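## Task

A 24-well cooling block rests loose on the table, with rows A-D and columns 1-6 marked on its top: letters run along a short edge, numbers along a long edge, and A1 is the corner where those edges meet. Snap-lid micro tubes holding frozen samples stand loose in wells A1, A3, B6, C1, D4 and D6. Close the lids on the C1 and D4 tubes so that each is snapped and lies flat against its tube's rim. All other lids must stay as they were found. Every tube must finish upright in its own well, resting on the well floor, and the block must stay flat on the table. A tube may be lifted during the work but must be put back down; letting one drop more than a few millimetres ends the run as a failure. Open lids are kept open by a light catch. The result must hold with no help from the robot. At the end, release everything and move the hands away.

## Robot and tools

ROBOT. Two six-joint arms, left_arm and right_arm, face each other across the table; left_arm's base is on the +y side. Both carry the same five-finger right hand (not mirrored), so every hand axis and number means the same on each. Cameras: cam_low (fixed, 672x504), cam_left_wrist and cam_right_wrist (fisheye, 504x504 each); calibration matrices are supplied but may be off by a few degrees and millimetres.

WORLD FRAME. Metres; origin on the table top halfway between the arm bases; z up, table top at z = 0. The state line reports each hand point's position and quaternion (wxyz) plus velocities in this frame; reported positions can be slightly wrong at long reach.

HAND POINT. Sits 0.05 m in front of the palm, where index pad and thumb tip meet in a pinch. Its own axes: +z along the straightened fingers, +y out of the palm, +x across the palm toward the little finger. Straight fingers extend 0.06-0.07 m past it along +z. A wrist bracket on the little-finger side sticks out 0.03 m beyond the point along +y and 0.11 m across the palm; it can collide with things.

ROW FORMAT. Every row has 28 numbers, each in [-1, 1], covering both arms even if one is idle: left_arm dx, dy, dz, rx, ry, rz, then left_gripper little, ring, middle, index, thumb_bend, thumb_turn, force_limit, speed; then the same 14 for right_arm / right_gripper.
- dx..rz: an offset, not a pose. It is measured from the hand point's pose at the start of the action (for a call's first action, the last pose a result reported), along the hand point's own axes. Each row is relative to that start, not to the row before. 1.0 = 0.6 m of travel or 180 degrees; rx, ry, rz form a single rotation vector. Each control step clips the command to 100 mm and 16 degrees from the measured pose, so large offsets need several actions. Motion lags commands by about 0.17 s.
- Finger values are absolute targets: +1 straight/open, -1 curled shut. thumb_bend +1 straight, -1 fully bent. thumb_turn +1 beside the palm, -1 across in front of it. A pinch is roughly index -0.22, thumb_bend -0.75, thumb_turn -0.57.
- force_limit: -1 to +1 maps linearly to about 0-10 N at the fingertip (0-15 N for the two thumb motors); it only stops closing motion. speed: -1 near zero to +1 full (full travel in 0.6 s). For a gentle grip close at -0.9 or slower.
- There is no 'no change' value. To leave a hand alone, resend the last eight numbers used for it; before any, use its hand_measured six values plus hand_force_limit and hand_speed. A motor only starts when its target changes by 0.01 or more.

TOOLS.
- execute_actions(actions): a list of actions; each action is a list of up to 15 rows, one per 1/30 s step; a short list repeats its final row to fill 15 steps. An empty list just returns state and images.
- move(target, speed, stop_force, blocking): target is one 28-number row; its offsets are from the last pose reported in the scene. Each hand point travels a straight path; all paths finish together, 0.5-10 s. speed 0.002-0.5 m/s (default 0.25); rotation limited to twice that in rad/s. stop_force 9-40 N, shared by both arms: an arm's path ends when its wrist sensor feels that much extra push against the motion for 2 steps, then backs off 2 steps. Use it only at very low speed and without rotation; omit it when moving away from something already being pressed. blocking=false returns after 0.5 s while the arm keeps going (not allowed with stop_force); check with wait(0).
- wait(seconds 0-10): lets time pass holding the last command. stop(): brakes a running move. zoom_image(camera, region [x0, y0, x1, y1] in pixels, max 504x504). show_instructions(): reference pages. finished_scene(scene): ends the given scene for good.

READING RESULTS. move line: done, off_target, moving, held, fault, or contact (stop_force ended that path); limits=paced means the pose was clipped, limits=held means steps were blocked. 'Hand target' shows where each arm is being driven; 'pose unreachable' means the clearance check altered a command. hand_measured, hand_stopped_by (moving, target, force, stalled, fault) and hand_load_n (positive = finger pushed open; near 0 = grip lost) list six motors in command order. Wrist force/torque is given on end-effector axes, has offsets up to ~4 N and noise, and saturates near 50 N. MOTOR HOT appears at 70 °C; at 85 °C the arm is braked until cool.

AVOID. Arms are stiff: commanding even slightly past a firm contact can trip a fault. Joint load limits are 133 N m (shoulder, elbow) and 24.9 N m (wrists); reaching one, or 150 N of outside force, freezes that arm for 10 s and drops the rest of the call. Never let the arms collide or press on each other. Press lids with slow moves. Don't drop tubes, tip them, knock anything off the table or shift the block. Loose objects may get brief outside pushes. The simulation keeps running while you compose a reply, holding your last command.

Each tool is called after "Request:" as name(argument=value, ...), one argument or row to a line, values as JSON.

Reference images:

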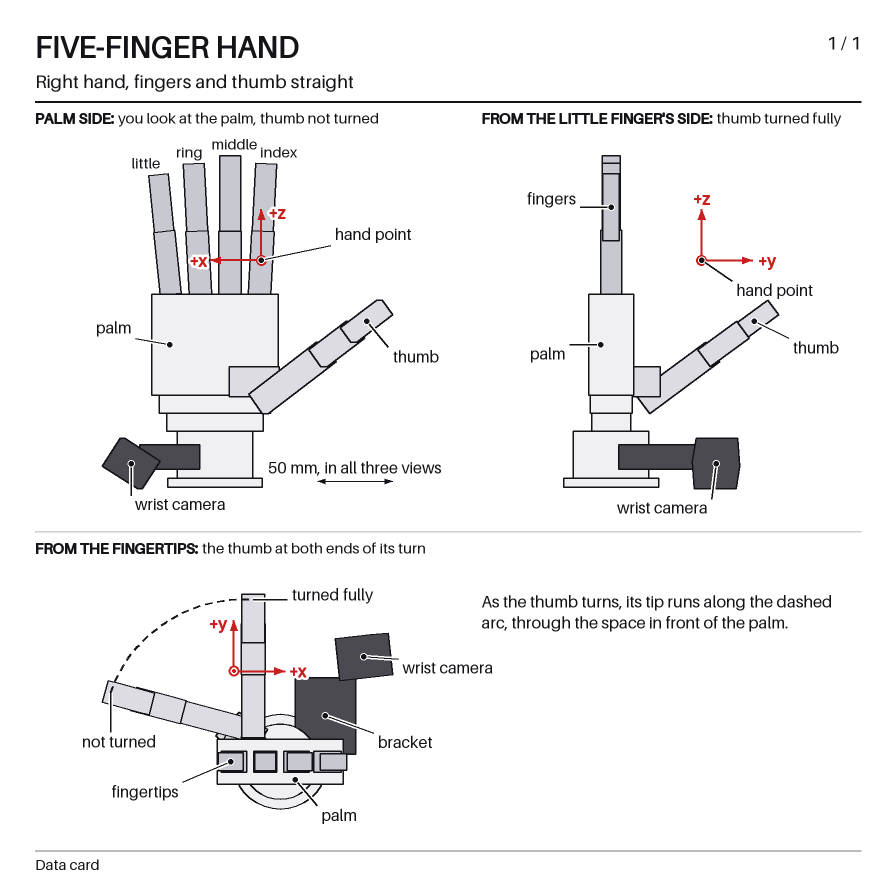

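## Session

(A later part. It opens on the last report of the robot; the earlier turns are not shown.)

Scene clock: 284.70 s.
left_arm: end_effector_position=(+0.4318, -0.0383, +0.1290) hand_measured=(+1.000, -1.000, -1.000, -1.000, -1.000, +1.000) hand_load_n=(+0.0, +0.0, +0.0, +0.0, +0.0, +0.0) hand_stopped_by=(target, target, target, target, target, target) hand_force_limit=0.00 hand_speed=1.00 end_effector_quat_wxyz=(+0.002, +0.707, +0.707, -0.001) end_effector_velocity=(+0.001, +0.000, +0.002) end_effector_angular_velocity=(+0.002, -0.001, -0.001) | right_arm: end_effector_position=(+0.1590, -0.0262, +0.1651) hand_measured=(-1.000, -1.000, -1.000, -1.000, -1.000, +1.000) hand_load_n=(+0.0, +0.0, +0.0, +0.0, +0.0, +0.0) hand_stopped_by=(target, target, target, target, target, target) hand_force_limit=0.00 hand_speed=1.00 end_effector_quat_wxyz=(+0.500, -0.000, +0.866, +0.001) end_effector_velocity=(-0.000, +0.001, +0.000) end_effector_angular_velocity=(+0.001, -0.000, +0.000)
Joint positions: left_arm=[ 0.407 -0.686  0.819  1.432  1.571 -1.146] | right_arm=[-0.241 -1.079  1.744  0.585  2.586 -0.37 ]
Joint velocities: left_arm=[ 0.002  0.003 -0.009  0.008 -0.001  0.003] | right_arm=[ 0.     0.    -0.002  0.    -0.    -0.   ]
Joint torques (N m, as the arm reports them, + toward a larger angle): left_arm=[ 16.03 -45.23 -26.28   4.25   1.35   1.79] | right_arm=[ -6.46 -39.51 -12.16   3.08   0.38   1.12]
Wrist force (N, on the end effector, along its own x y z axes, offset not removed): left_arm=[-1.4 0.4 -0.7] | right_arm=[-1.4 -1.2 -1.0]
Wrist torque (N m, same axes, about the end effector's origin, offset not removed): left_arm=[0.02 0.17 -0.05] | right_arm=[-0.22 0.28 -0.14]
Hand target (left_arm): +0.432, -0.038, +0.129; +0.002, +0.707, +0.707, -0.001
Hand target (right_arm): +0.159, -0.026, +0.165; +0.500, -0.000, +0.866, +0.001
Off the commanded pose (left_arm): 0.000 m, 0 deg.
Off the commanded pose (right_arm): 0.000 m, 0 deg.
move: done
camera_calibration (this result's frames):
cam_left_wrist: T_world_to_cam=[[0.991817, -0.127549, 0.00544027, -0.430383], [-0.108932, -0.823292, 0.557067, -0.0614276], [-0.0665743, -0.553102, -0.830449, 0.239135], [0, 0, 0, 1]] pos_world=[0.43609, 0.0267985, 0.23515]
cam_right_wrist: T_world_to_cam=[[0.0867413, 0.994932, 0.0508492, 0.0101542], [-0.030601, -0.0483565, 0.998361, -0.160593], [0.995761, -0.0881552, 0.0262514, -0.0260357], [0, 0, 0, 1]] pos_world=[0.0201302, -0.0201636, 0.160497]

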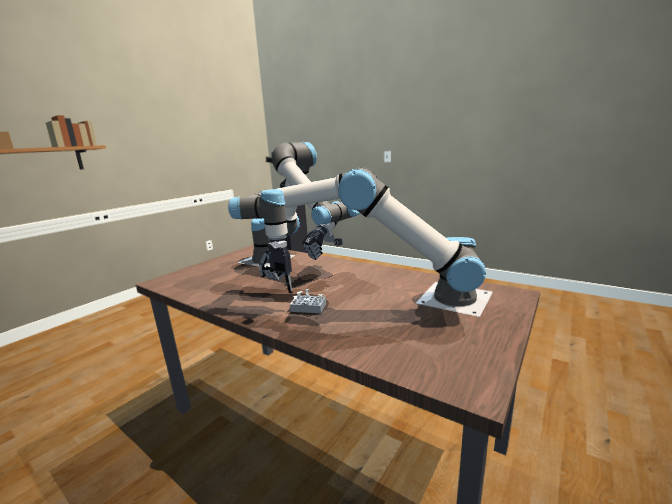

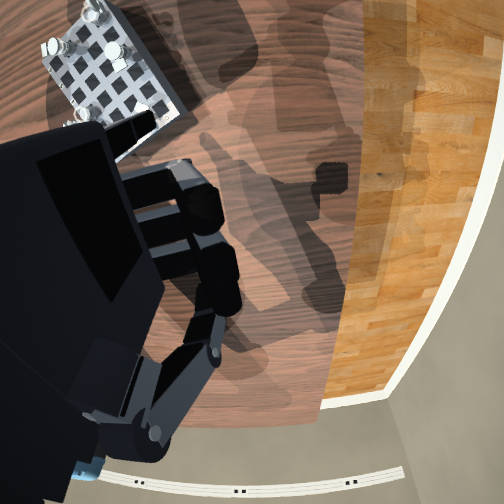

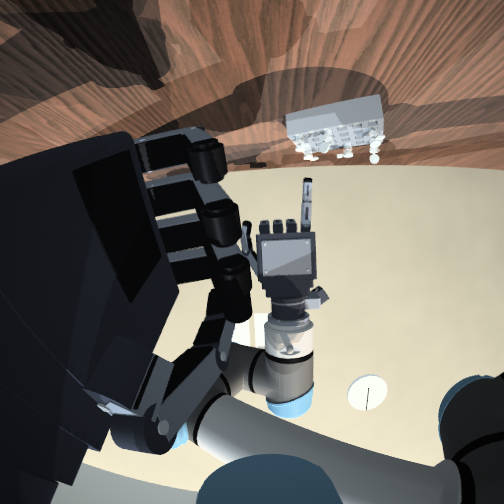

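Request:
move(
  target=[0.0978,-0.037,0.0345,0,0,0, 1,-1,-1,-1,-1,1,0,1, 0,0,0,0,0,0, -1,-1,-1,-1,-1,1,0,1],
  speed=0.08,
)

Request:
zoom_image(
  camera="cam_right_wrist",
  region=[320, 135, 380, 185],
)

Scene clock: 305.13 s.
left_arm: end_effector_position=(+0.4098, +0.0199, +0.1081) hand_measured=(+1.000, -1.000, -1.000, -1.000, -1.000, +1.000) hand_load_n=(+0.0, +0.0, +0.0, +0.0, +0.0, +0.0) hand_stopped_by=(target, target, target, target, target, target) hand_force_limit=0.00 hand_speed=1.00 end_effector_quat_wxyz=(+0.002, +0.707, +0.707, -0.001) end_effector_velocity=(-0.001, +0.002, -0.000) end_effector_angular_velocity=(-0.002, -0.002, -0.001) | right_arm: end_effector_position=(+0.1590, -0.0262, +0.1651) hand_measured=(-1.000, -1.000, -1.000, -1.000, -1.000, +1.000) hand_load_n=(+0.0, +0.0, +0.0, +0.0, +0.0, +0.0) hand_stopped_by=(target, target, target, target, target, target) hand_force_limit=0.00 hand_speed=1.00 end_effector_quat_wxyz=(+0.500, -0.000, +0.866, +0.001) end_effector_velocity=(-0.000, +0.000, -0.001) end_effector_angular_velocity=(-0.001, +0.000, -0.000)
Joint positions: left_arm=[ 0.414 -0.841  1.154  1.253  1.571 -1.139] | right_arm=[-0.241 -1.079  1.744  0.585  2.586 -0.37 ]
Joint velocities: left_arm=[-0.001 -0.007  0.013 -0.009 -0.001  0.001] | right_arm=[ 0.     0.001 -0.    -0.    -0.     0.   ]
Joint torques (N m, as the arm reports them, + toward a larger angle): left_arm=[ 14.64 -60.2  -10.29   1.27  -2.67   1.45] | right_arm=[ -6.1  -39.46 -12.15   3.03   0.35   1.11]
Wrist force (N, on the end effector, along its own x y z axes, offset not removed): left_arm=[1.1 -0.8 1.8] | right_arm=[-1.3 -0.6 -0.3]
Wrist torque (N m, same axes, about the end effector's origin, offset not removed): left_arm=[-0.28 -0.28 0.00] | right_arm=[-0.13 0.30 -0.21]
Hand target (left_arm): +0.410, +0.020, +0.108; +0.002, +0.707, +0.707, -0.001
Hand target (right_arm): +0.159, -0.026, +0.165; +0.500, -0.000, +0.866, +0.001
Off the commanded pose (left_arm): 0.000 m, 0 deg.
Off the commanded pose (right_arm): 0.000 m, 0 deg.
move: done
camera_calibration (this result's frames):
cam_left_wrist: T_world_to_cam=[[0.991822, -0.127521, 0.00525462, -0.40096], [-0.108819, -0.823413, 0.55691, -0.00426033], [-0.066691, -0.552928, -0.830556, 0.252568], [0, 0, 0, 1]] pos_world=[0.414061, 0.0850129, 0.214251]
cam_right_wrist: T_world_to_cam=[[0.0867414, 0.994932, 0.0508496, 0.0101541], [-0.030601, -0.0483569, 0.998361, -0.160593], [0.995761, -0.0881553, 0.0262514, -0.0260357], [0, 0, 0, 1]] pos_world=[0.0201302, -0.0201636, 0.160497]

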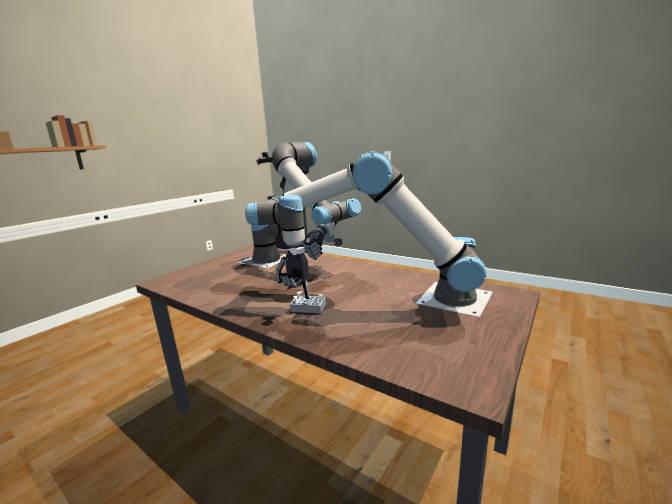

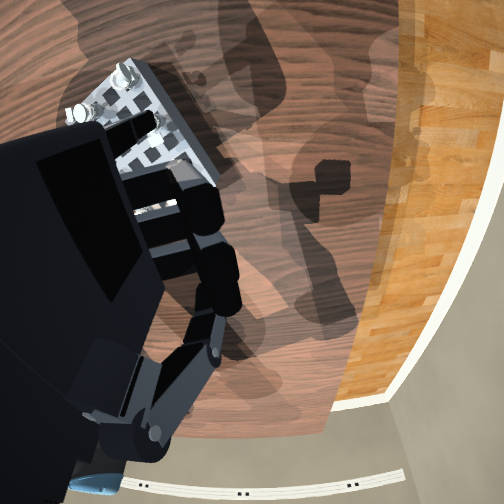

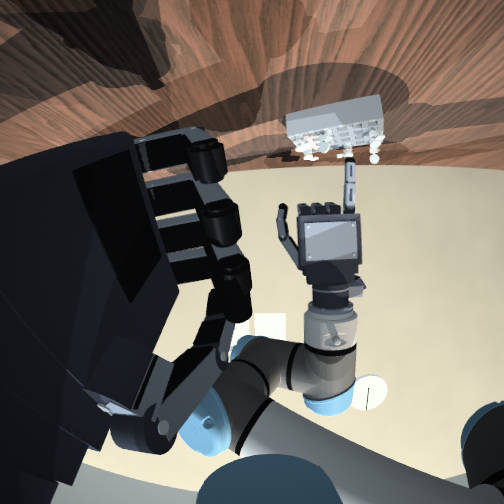

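Region (320, 135, 380, 185) of cam_right_wrist's 504x504 image, scaled by 8.400, with more detail than that image has.

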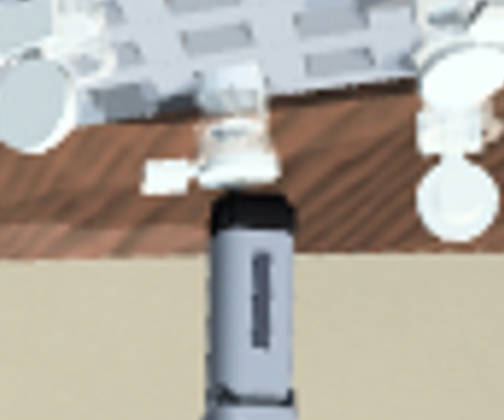

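The finger is over D4, slightly toward the side away from the hinge. A gentle confirming press:

Request:
move(
  target=[0,0,0.008,0,0,0, 1,-1,-1,-1,-1,1,0,1, 0,0,0,0,0,0, -1,-1,-1,-1,-1,1,0,1],
  speed=0.003,
  stop_force=16,
)

Scene clock: 307.67 s.
left_arm: end_effector_position=(+0.4098, +0.0200, +0.1050) hand_measured=(+1.000, -1.000, -1.000, -1.000, -1.000, +1.000) hand_load_n=(-1.5, +0.0, +0.0, +0.0, +0.0, +0.0) hand_stopped_by=(target, target, target, target, target, target) hand_force_limit=0.00 hand_speed=1.00 end_effector_quat_wxyz=(+0.002, +0.707, +0.707, -0.001) end_effector_velocity=(-0.001, +0.001, -0.000) end_effector_angular_velocity=(+0.002, +0.002, +0.000) | right_arm: end_effector_position=(+0.1590, -0.0262, +0.1651) hand_measured=(-1.000, -1.000, -1.000, -1.000, -1.000, +1.000) hand_load_n=(+0.0, +0.0, +0.0, +0.0, +0.0, +0.0) hand_stopped_by=(target, target, target, target, target, target) hand_force_limit=0.00 hand_speed=1.00 end_effector_quat_wxyz=(+0.500, -0.000, +0.866, +0.001) end_effector_velocity=(-0.000, -0.000, +0.000) end_effector_angular_velocity=(-0.002, -0.001, +0.001)
Joint positions: left_arm=[ 0.414 -0.839  1.158  1.247  1.571 -1.139] | right_arm=[-0.241 -1.079  1.744  0.585  2.586 -0.37 ]
Joint velocities: left_arm=[-0.     0.     0.001  0.002  0.    -0.   ] | right_arm=[ 0.001  0.     0.001 -0.     0.002 -0.001]
Joint torques (N m, as the arm reports them, + toward a larger angle): left_arm=[ 10.72 -46.82 -17.89   1.8   -0.62  -0.12] | right_arm=[ -5.83 -39.31 -11.73   3.03   0.4    1.14]
Wrist force (N, on the end effector, along its own x y z axes, offset not removed): left_arm=[0.6 0.6 -16.4] | right_arm=[-0.3 -0.7 1.1]
Wrist torque (N m, same axes, about the end effector's origin, offset not removed): left_arm=[0.71 1.03 0.32] | right_arm=[-0.28 0.04 -0.15]
Hand target (left_arm): +0.410, +0.020, +0.105; +0.002, +0.707, +0.707, -0.001
Hand target (right_arm): +0.159, -0.026, +0.165; +0.500, -0.000, +0.866, +0.001
Off the commanded pose (left_arm): 0.002 m, 0 deg.
Off the commanded pose (right_arm): 0.000 m, 0 deg.
move: contact (left_arm)
camera_calibration (this result's frames):
cam_left_wrist: T_world_to_cam=[[0.991819, -0.127541, 0.00533929, -0.400912], [-0.108881, -0.8234, 0.556918, -0.00242715], [-0.0666334, -0.552943, -0.83055, 0.250009], [0, 0, 0, 1]] pos_world=[0.414027, 0.0851098, 0.211138]
cam_right_wrist: T_world_to_cam=[[0.0867414, 0.994932, 0.0508493, 0.0101541], [-0.0306013, -0.0483567, 0.998361, -0.160593], [0.995761, -0.0881553, 0.0262517, -0.0260358], [0, 0, 0, 1]] pos_world=[0.0201303, -0.0201636, 0.160497]

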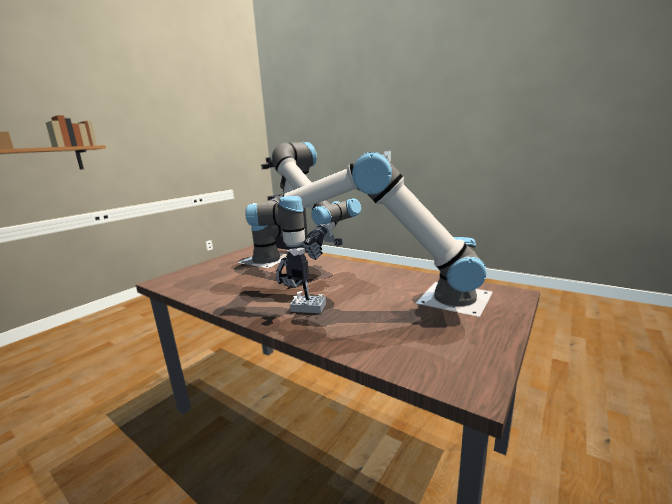

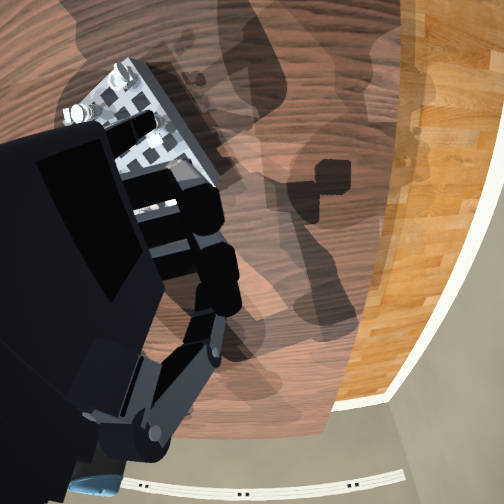

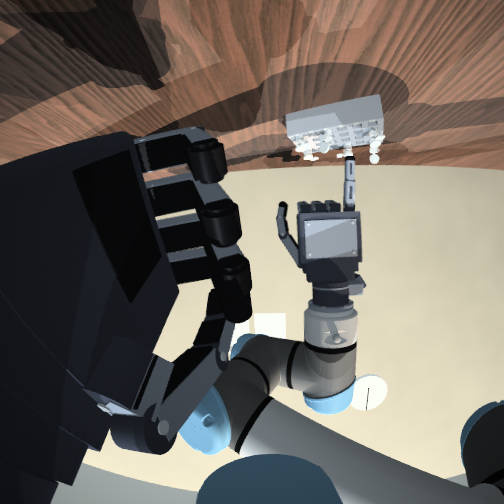

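Request:
move(
  target=[0.1,-0.12,-0.3,0,0,0, 1,-1,-1,-1,-1,1,0,1, 0,0,0,0,0,0, -1,-1,-1,-1,-1,1,0,1],
  speed=0.2,
)

Request:
zoom_image(
  camera="cam_right_wrist",
  region=[280, 110, 390, 175],
)

Scene clock: 314.50 s.
left_arm: end_effector_position=(+0.3377, +0.0808, +0.2844) hand_measured=(+1.000, -1.000, -1.000, -1.000, -1.000, +1.000) hand_load_n=(+0.0, +0.0, +0.0, +0.0, +0.0, +0.0) hand_stopped_by=(target, target, target, target, target, target) hand_force_limit=0.00 hand_speed=1.00 end_effector_quat_wxyz=(+0.002, +0.707, +0.707, -0.001) end_effector_velocity=(-0.001, +0.001, +0.003) end_effector_angular_velocity=(+0.000, -0.000, -0.001) | right_arm: end_effector_position=(+0.1590, -0.0262, +0.1651) hand_measured=(-1.000, -1.000, -1.000, -1.000, -1.000, +1.000) hand_load_n=(+0.0, +0.0, +0.0, +0.0, +0.0, +0.0) hand_stopped_by=(target, target, target, target, target, target) hand_force_limit=0.00 hand_speed=1.00 end_effector_quat_wxyz=(+0.500, -0.000, +0.866, +0.001) end_effector_velocity=(+0.001, -0.001, -0.001) end_effector_angular_velocity=(-0.002, +0.001, -0.001)
Joint positions: left_arm=[ 0.328 -1.161  1.205  1.522  1.571 -1.225] | right_arm=[-0.241 -1.079  1.744  0.585  2.586 -0.37 ]
Joint velocities: left_arm=[-0.002 -0.003 -0.002  0.005 -0.    -0.001] | right_arm=[-0.002  0.001  0.001 -0.    -0.    -0.   ]
Joint torques (N m, as the arm reports them, + toward a larger angle): left_arm=[-15.94 -48.35 -27.88   4.34  -2.55  -2.09] | right_arm=[ -5.86 -39.33 -12.01   3.11   0.34   1.1 ]
Wrist force (N, on the end effector, along its own x y z axes, offset not removed): left_arm=[0.1 -3.7 -1.1] | right_arm=[-1.4 -0.6 -0.5]
Wrist torque (N m, same axes, about the end effector's origin, offset not removed): left_arm=[-0.58 -0.17 -0.03] | right_arm=[-0.16 0.25 -0.24]
Hand target (left_arm): +0.338, +0.081, +0.285; +0.002, +0.707, +0.707, -0.001
Hand target (right_arm): +0.159, -0.026, +0.165; +0.500, -0.000, +0.866, +0.001
Off the commanded pose (left_arm): 0.000 m, 0 deg.
Off the commanded pose (right_arm): 0.000 m, 0 deg.
move: done
camera_calibration (this result's frames):
cam_left_wrist: T_world_to_cam=[[0.991819, -0.127549, 0.00521958, -0.322591], [-0.108812, -0.823326, 0.557041, -0.0602198], [-0.0667524, -0.553051, -0.830469, 0.427876], [0, 0, 0, 1]] pos_world=[0.341961, 0.145911, 0.390566]
cam_right_wrist: T_world_to_cam=[[0.0867412, 0.994932, 0.0508492, 0.0101541], [-0.0306009, -0.0483565, 0.998361, -0.160593], [0.995761, -0.0881551, 0.0262514, -0.0260357], [0, 0, 0, 1]] pos_world=[0.0201302, -0.0201636, 0.160497]

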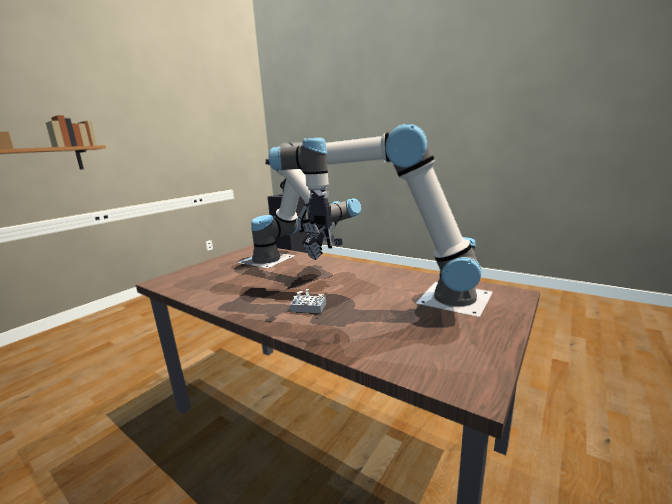

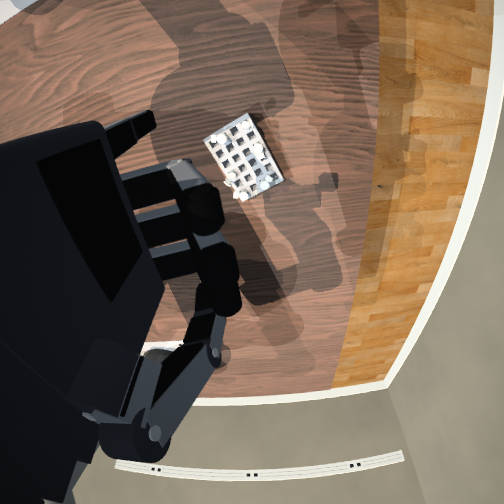

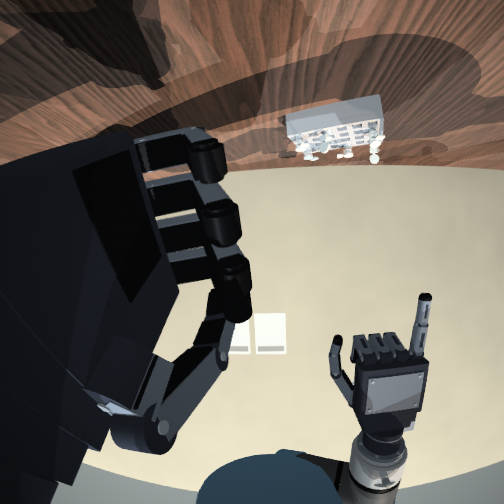

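Region (280, 110, 390, 175) of cam_right_wrist's 504x504 image, scaled by 4.582, with more detail than that image has; it fills the top 298 rows of this view, and the rest is white.

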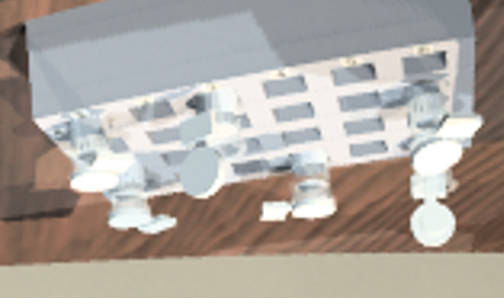

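Request:
zoom_image(
  camera="cam_right_wrist",
  region=[290, 135, 330, 168],
)

Request:
zoom_image(
  camera="cam_left_wrist",
  region=[195, 105, 295, 205],
)

Region (290, 135, 330, 168) of cam_right_wrist's 504x504 image, scaled by 12.600, with more detail than that image has; it fills the top 416 rows of this view, and the rest is white.

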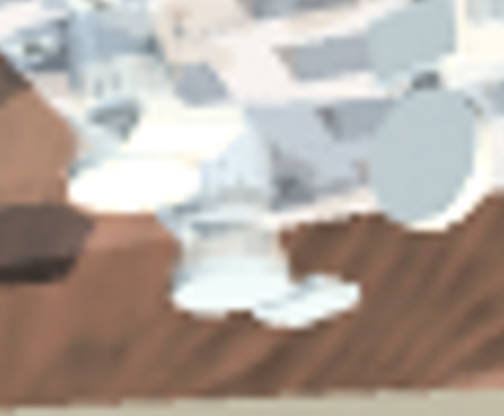

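Region (195, 105, 295, 205) of cam_left_wrist's 504x504 image, scaled by 5.040, with more detail than that image has.

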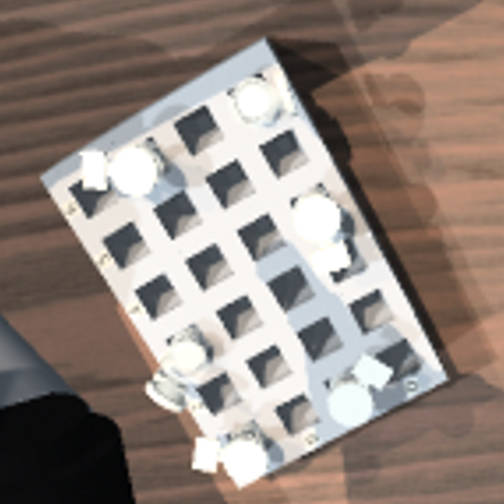

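Request:
finished_scene(
  scene=1,
)

The scene is finished: the task was done.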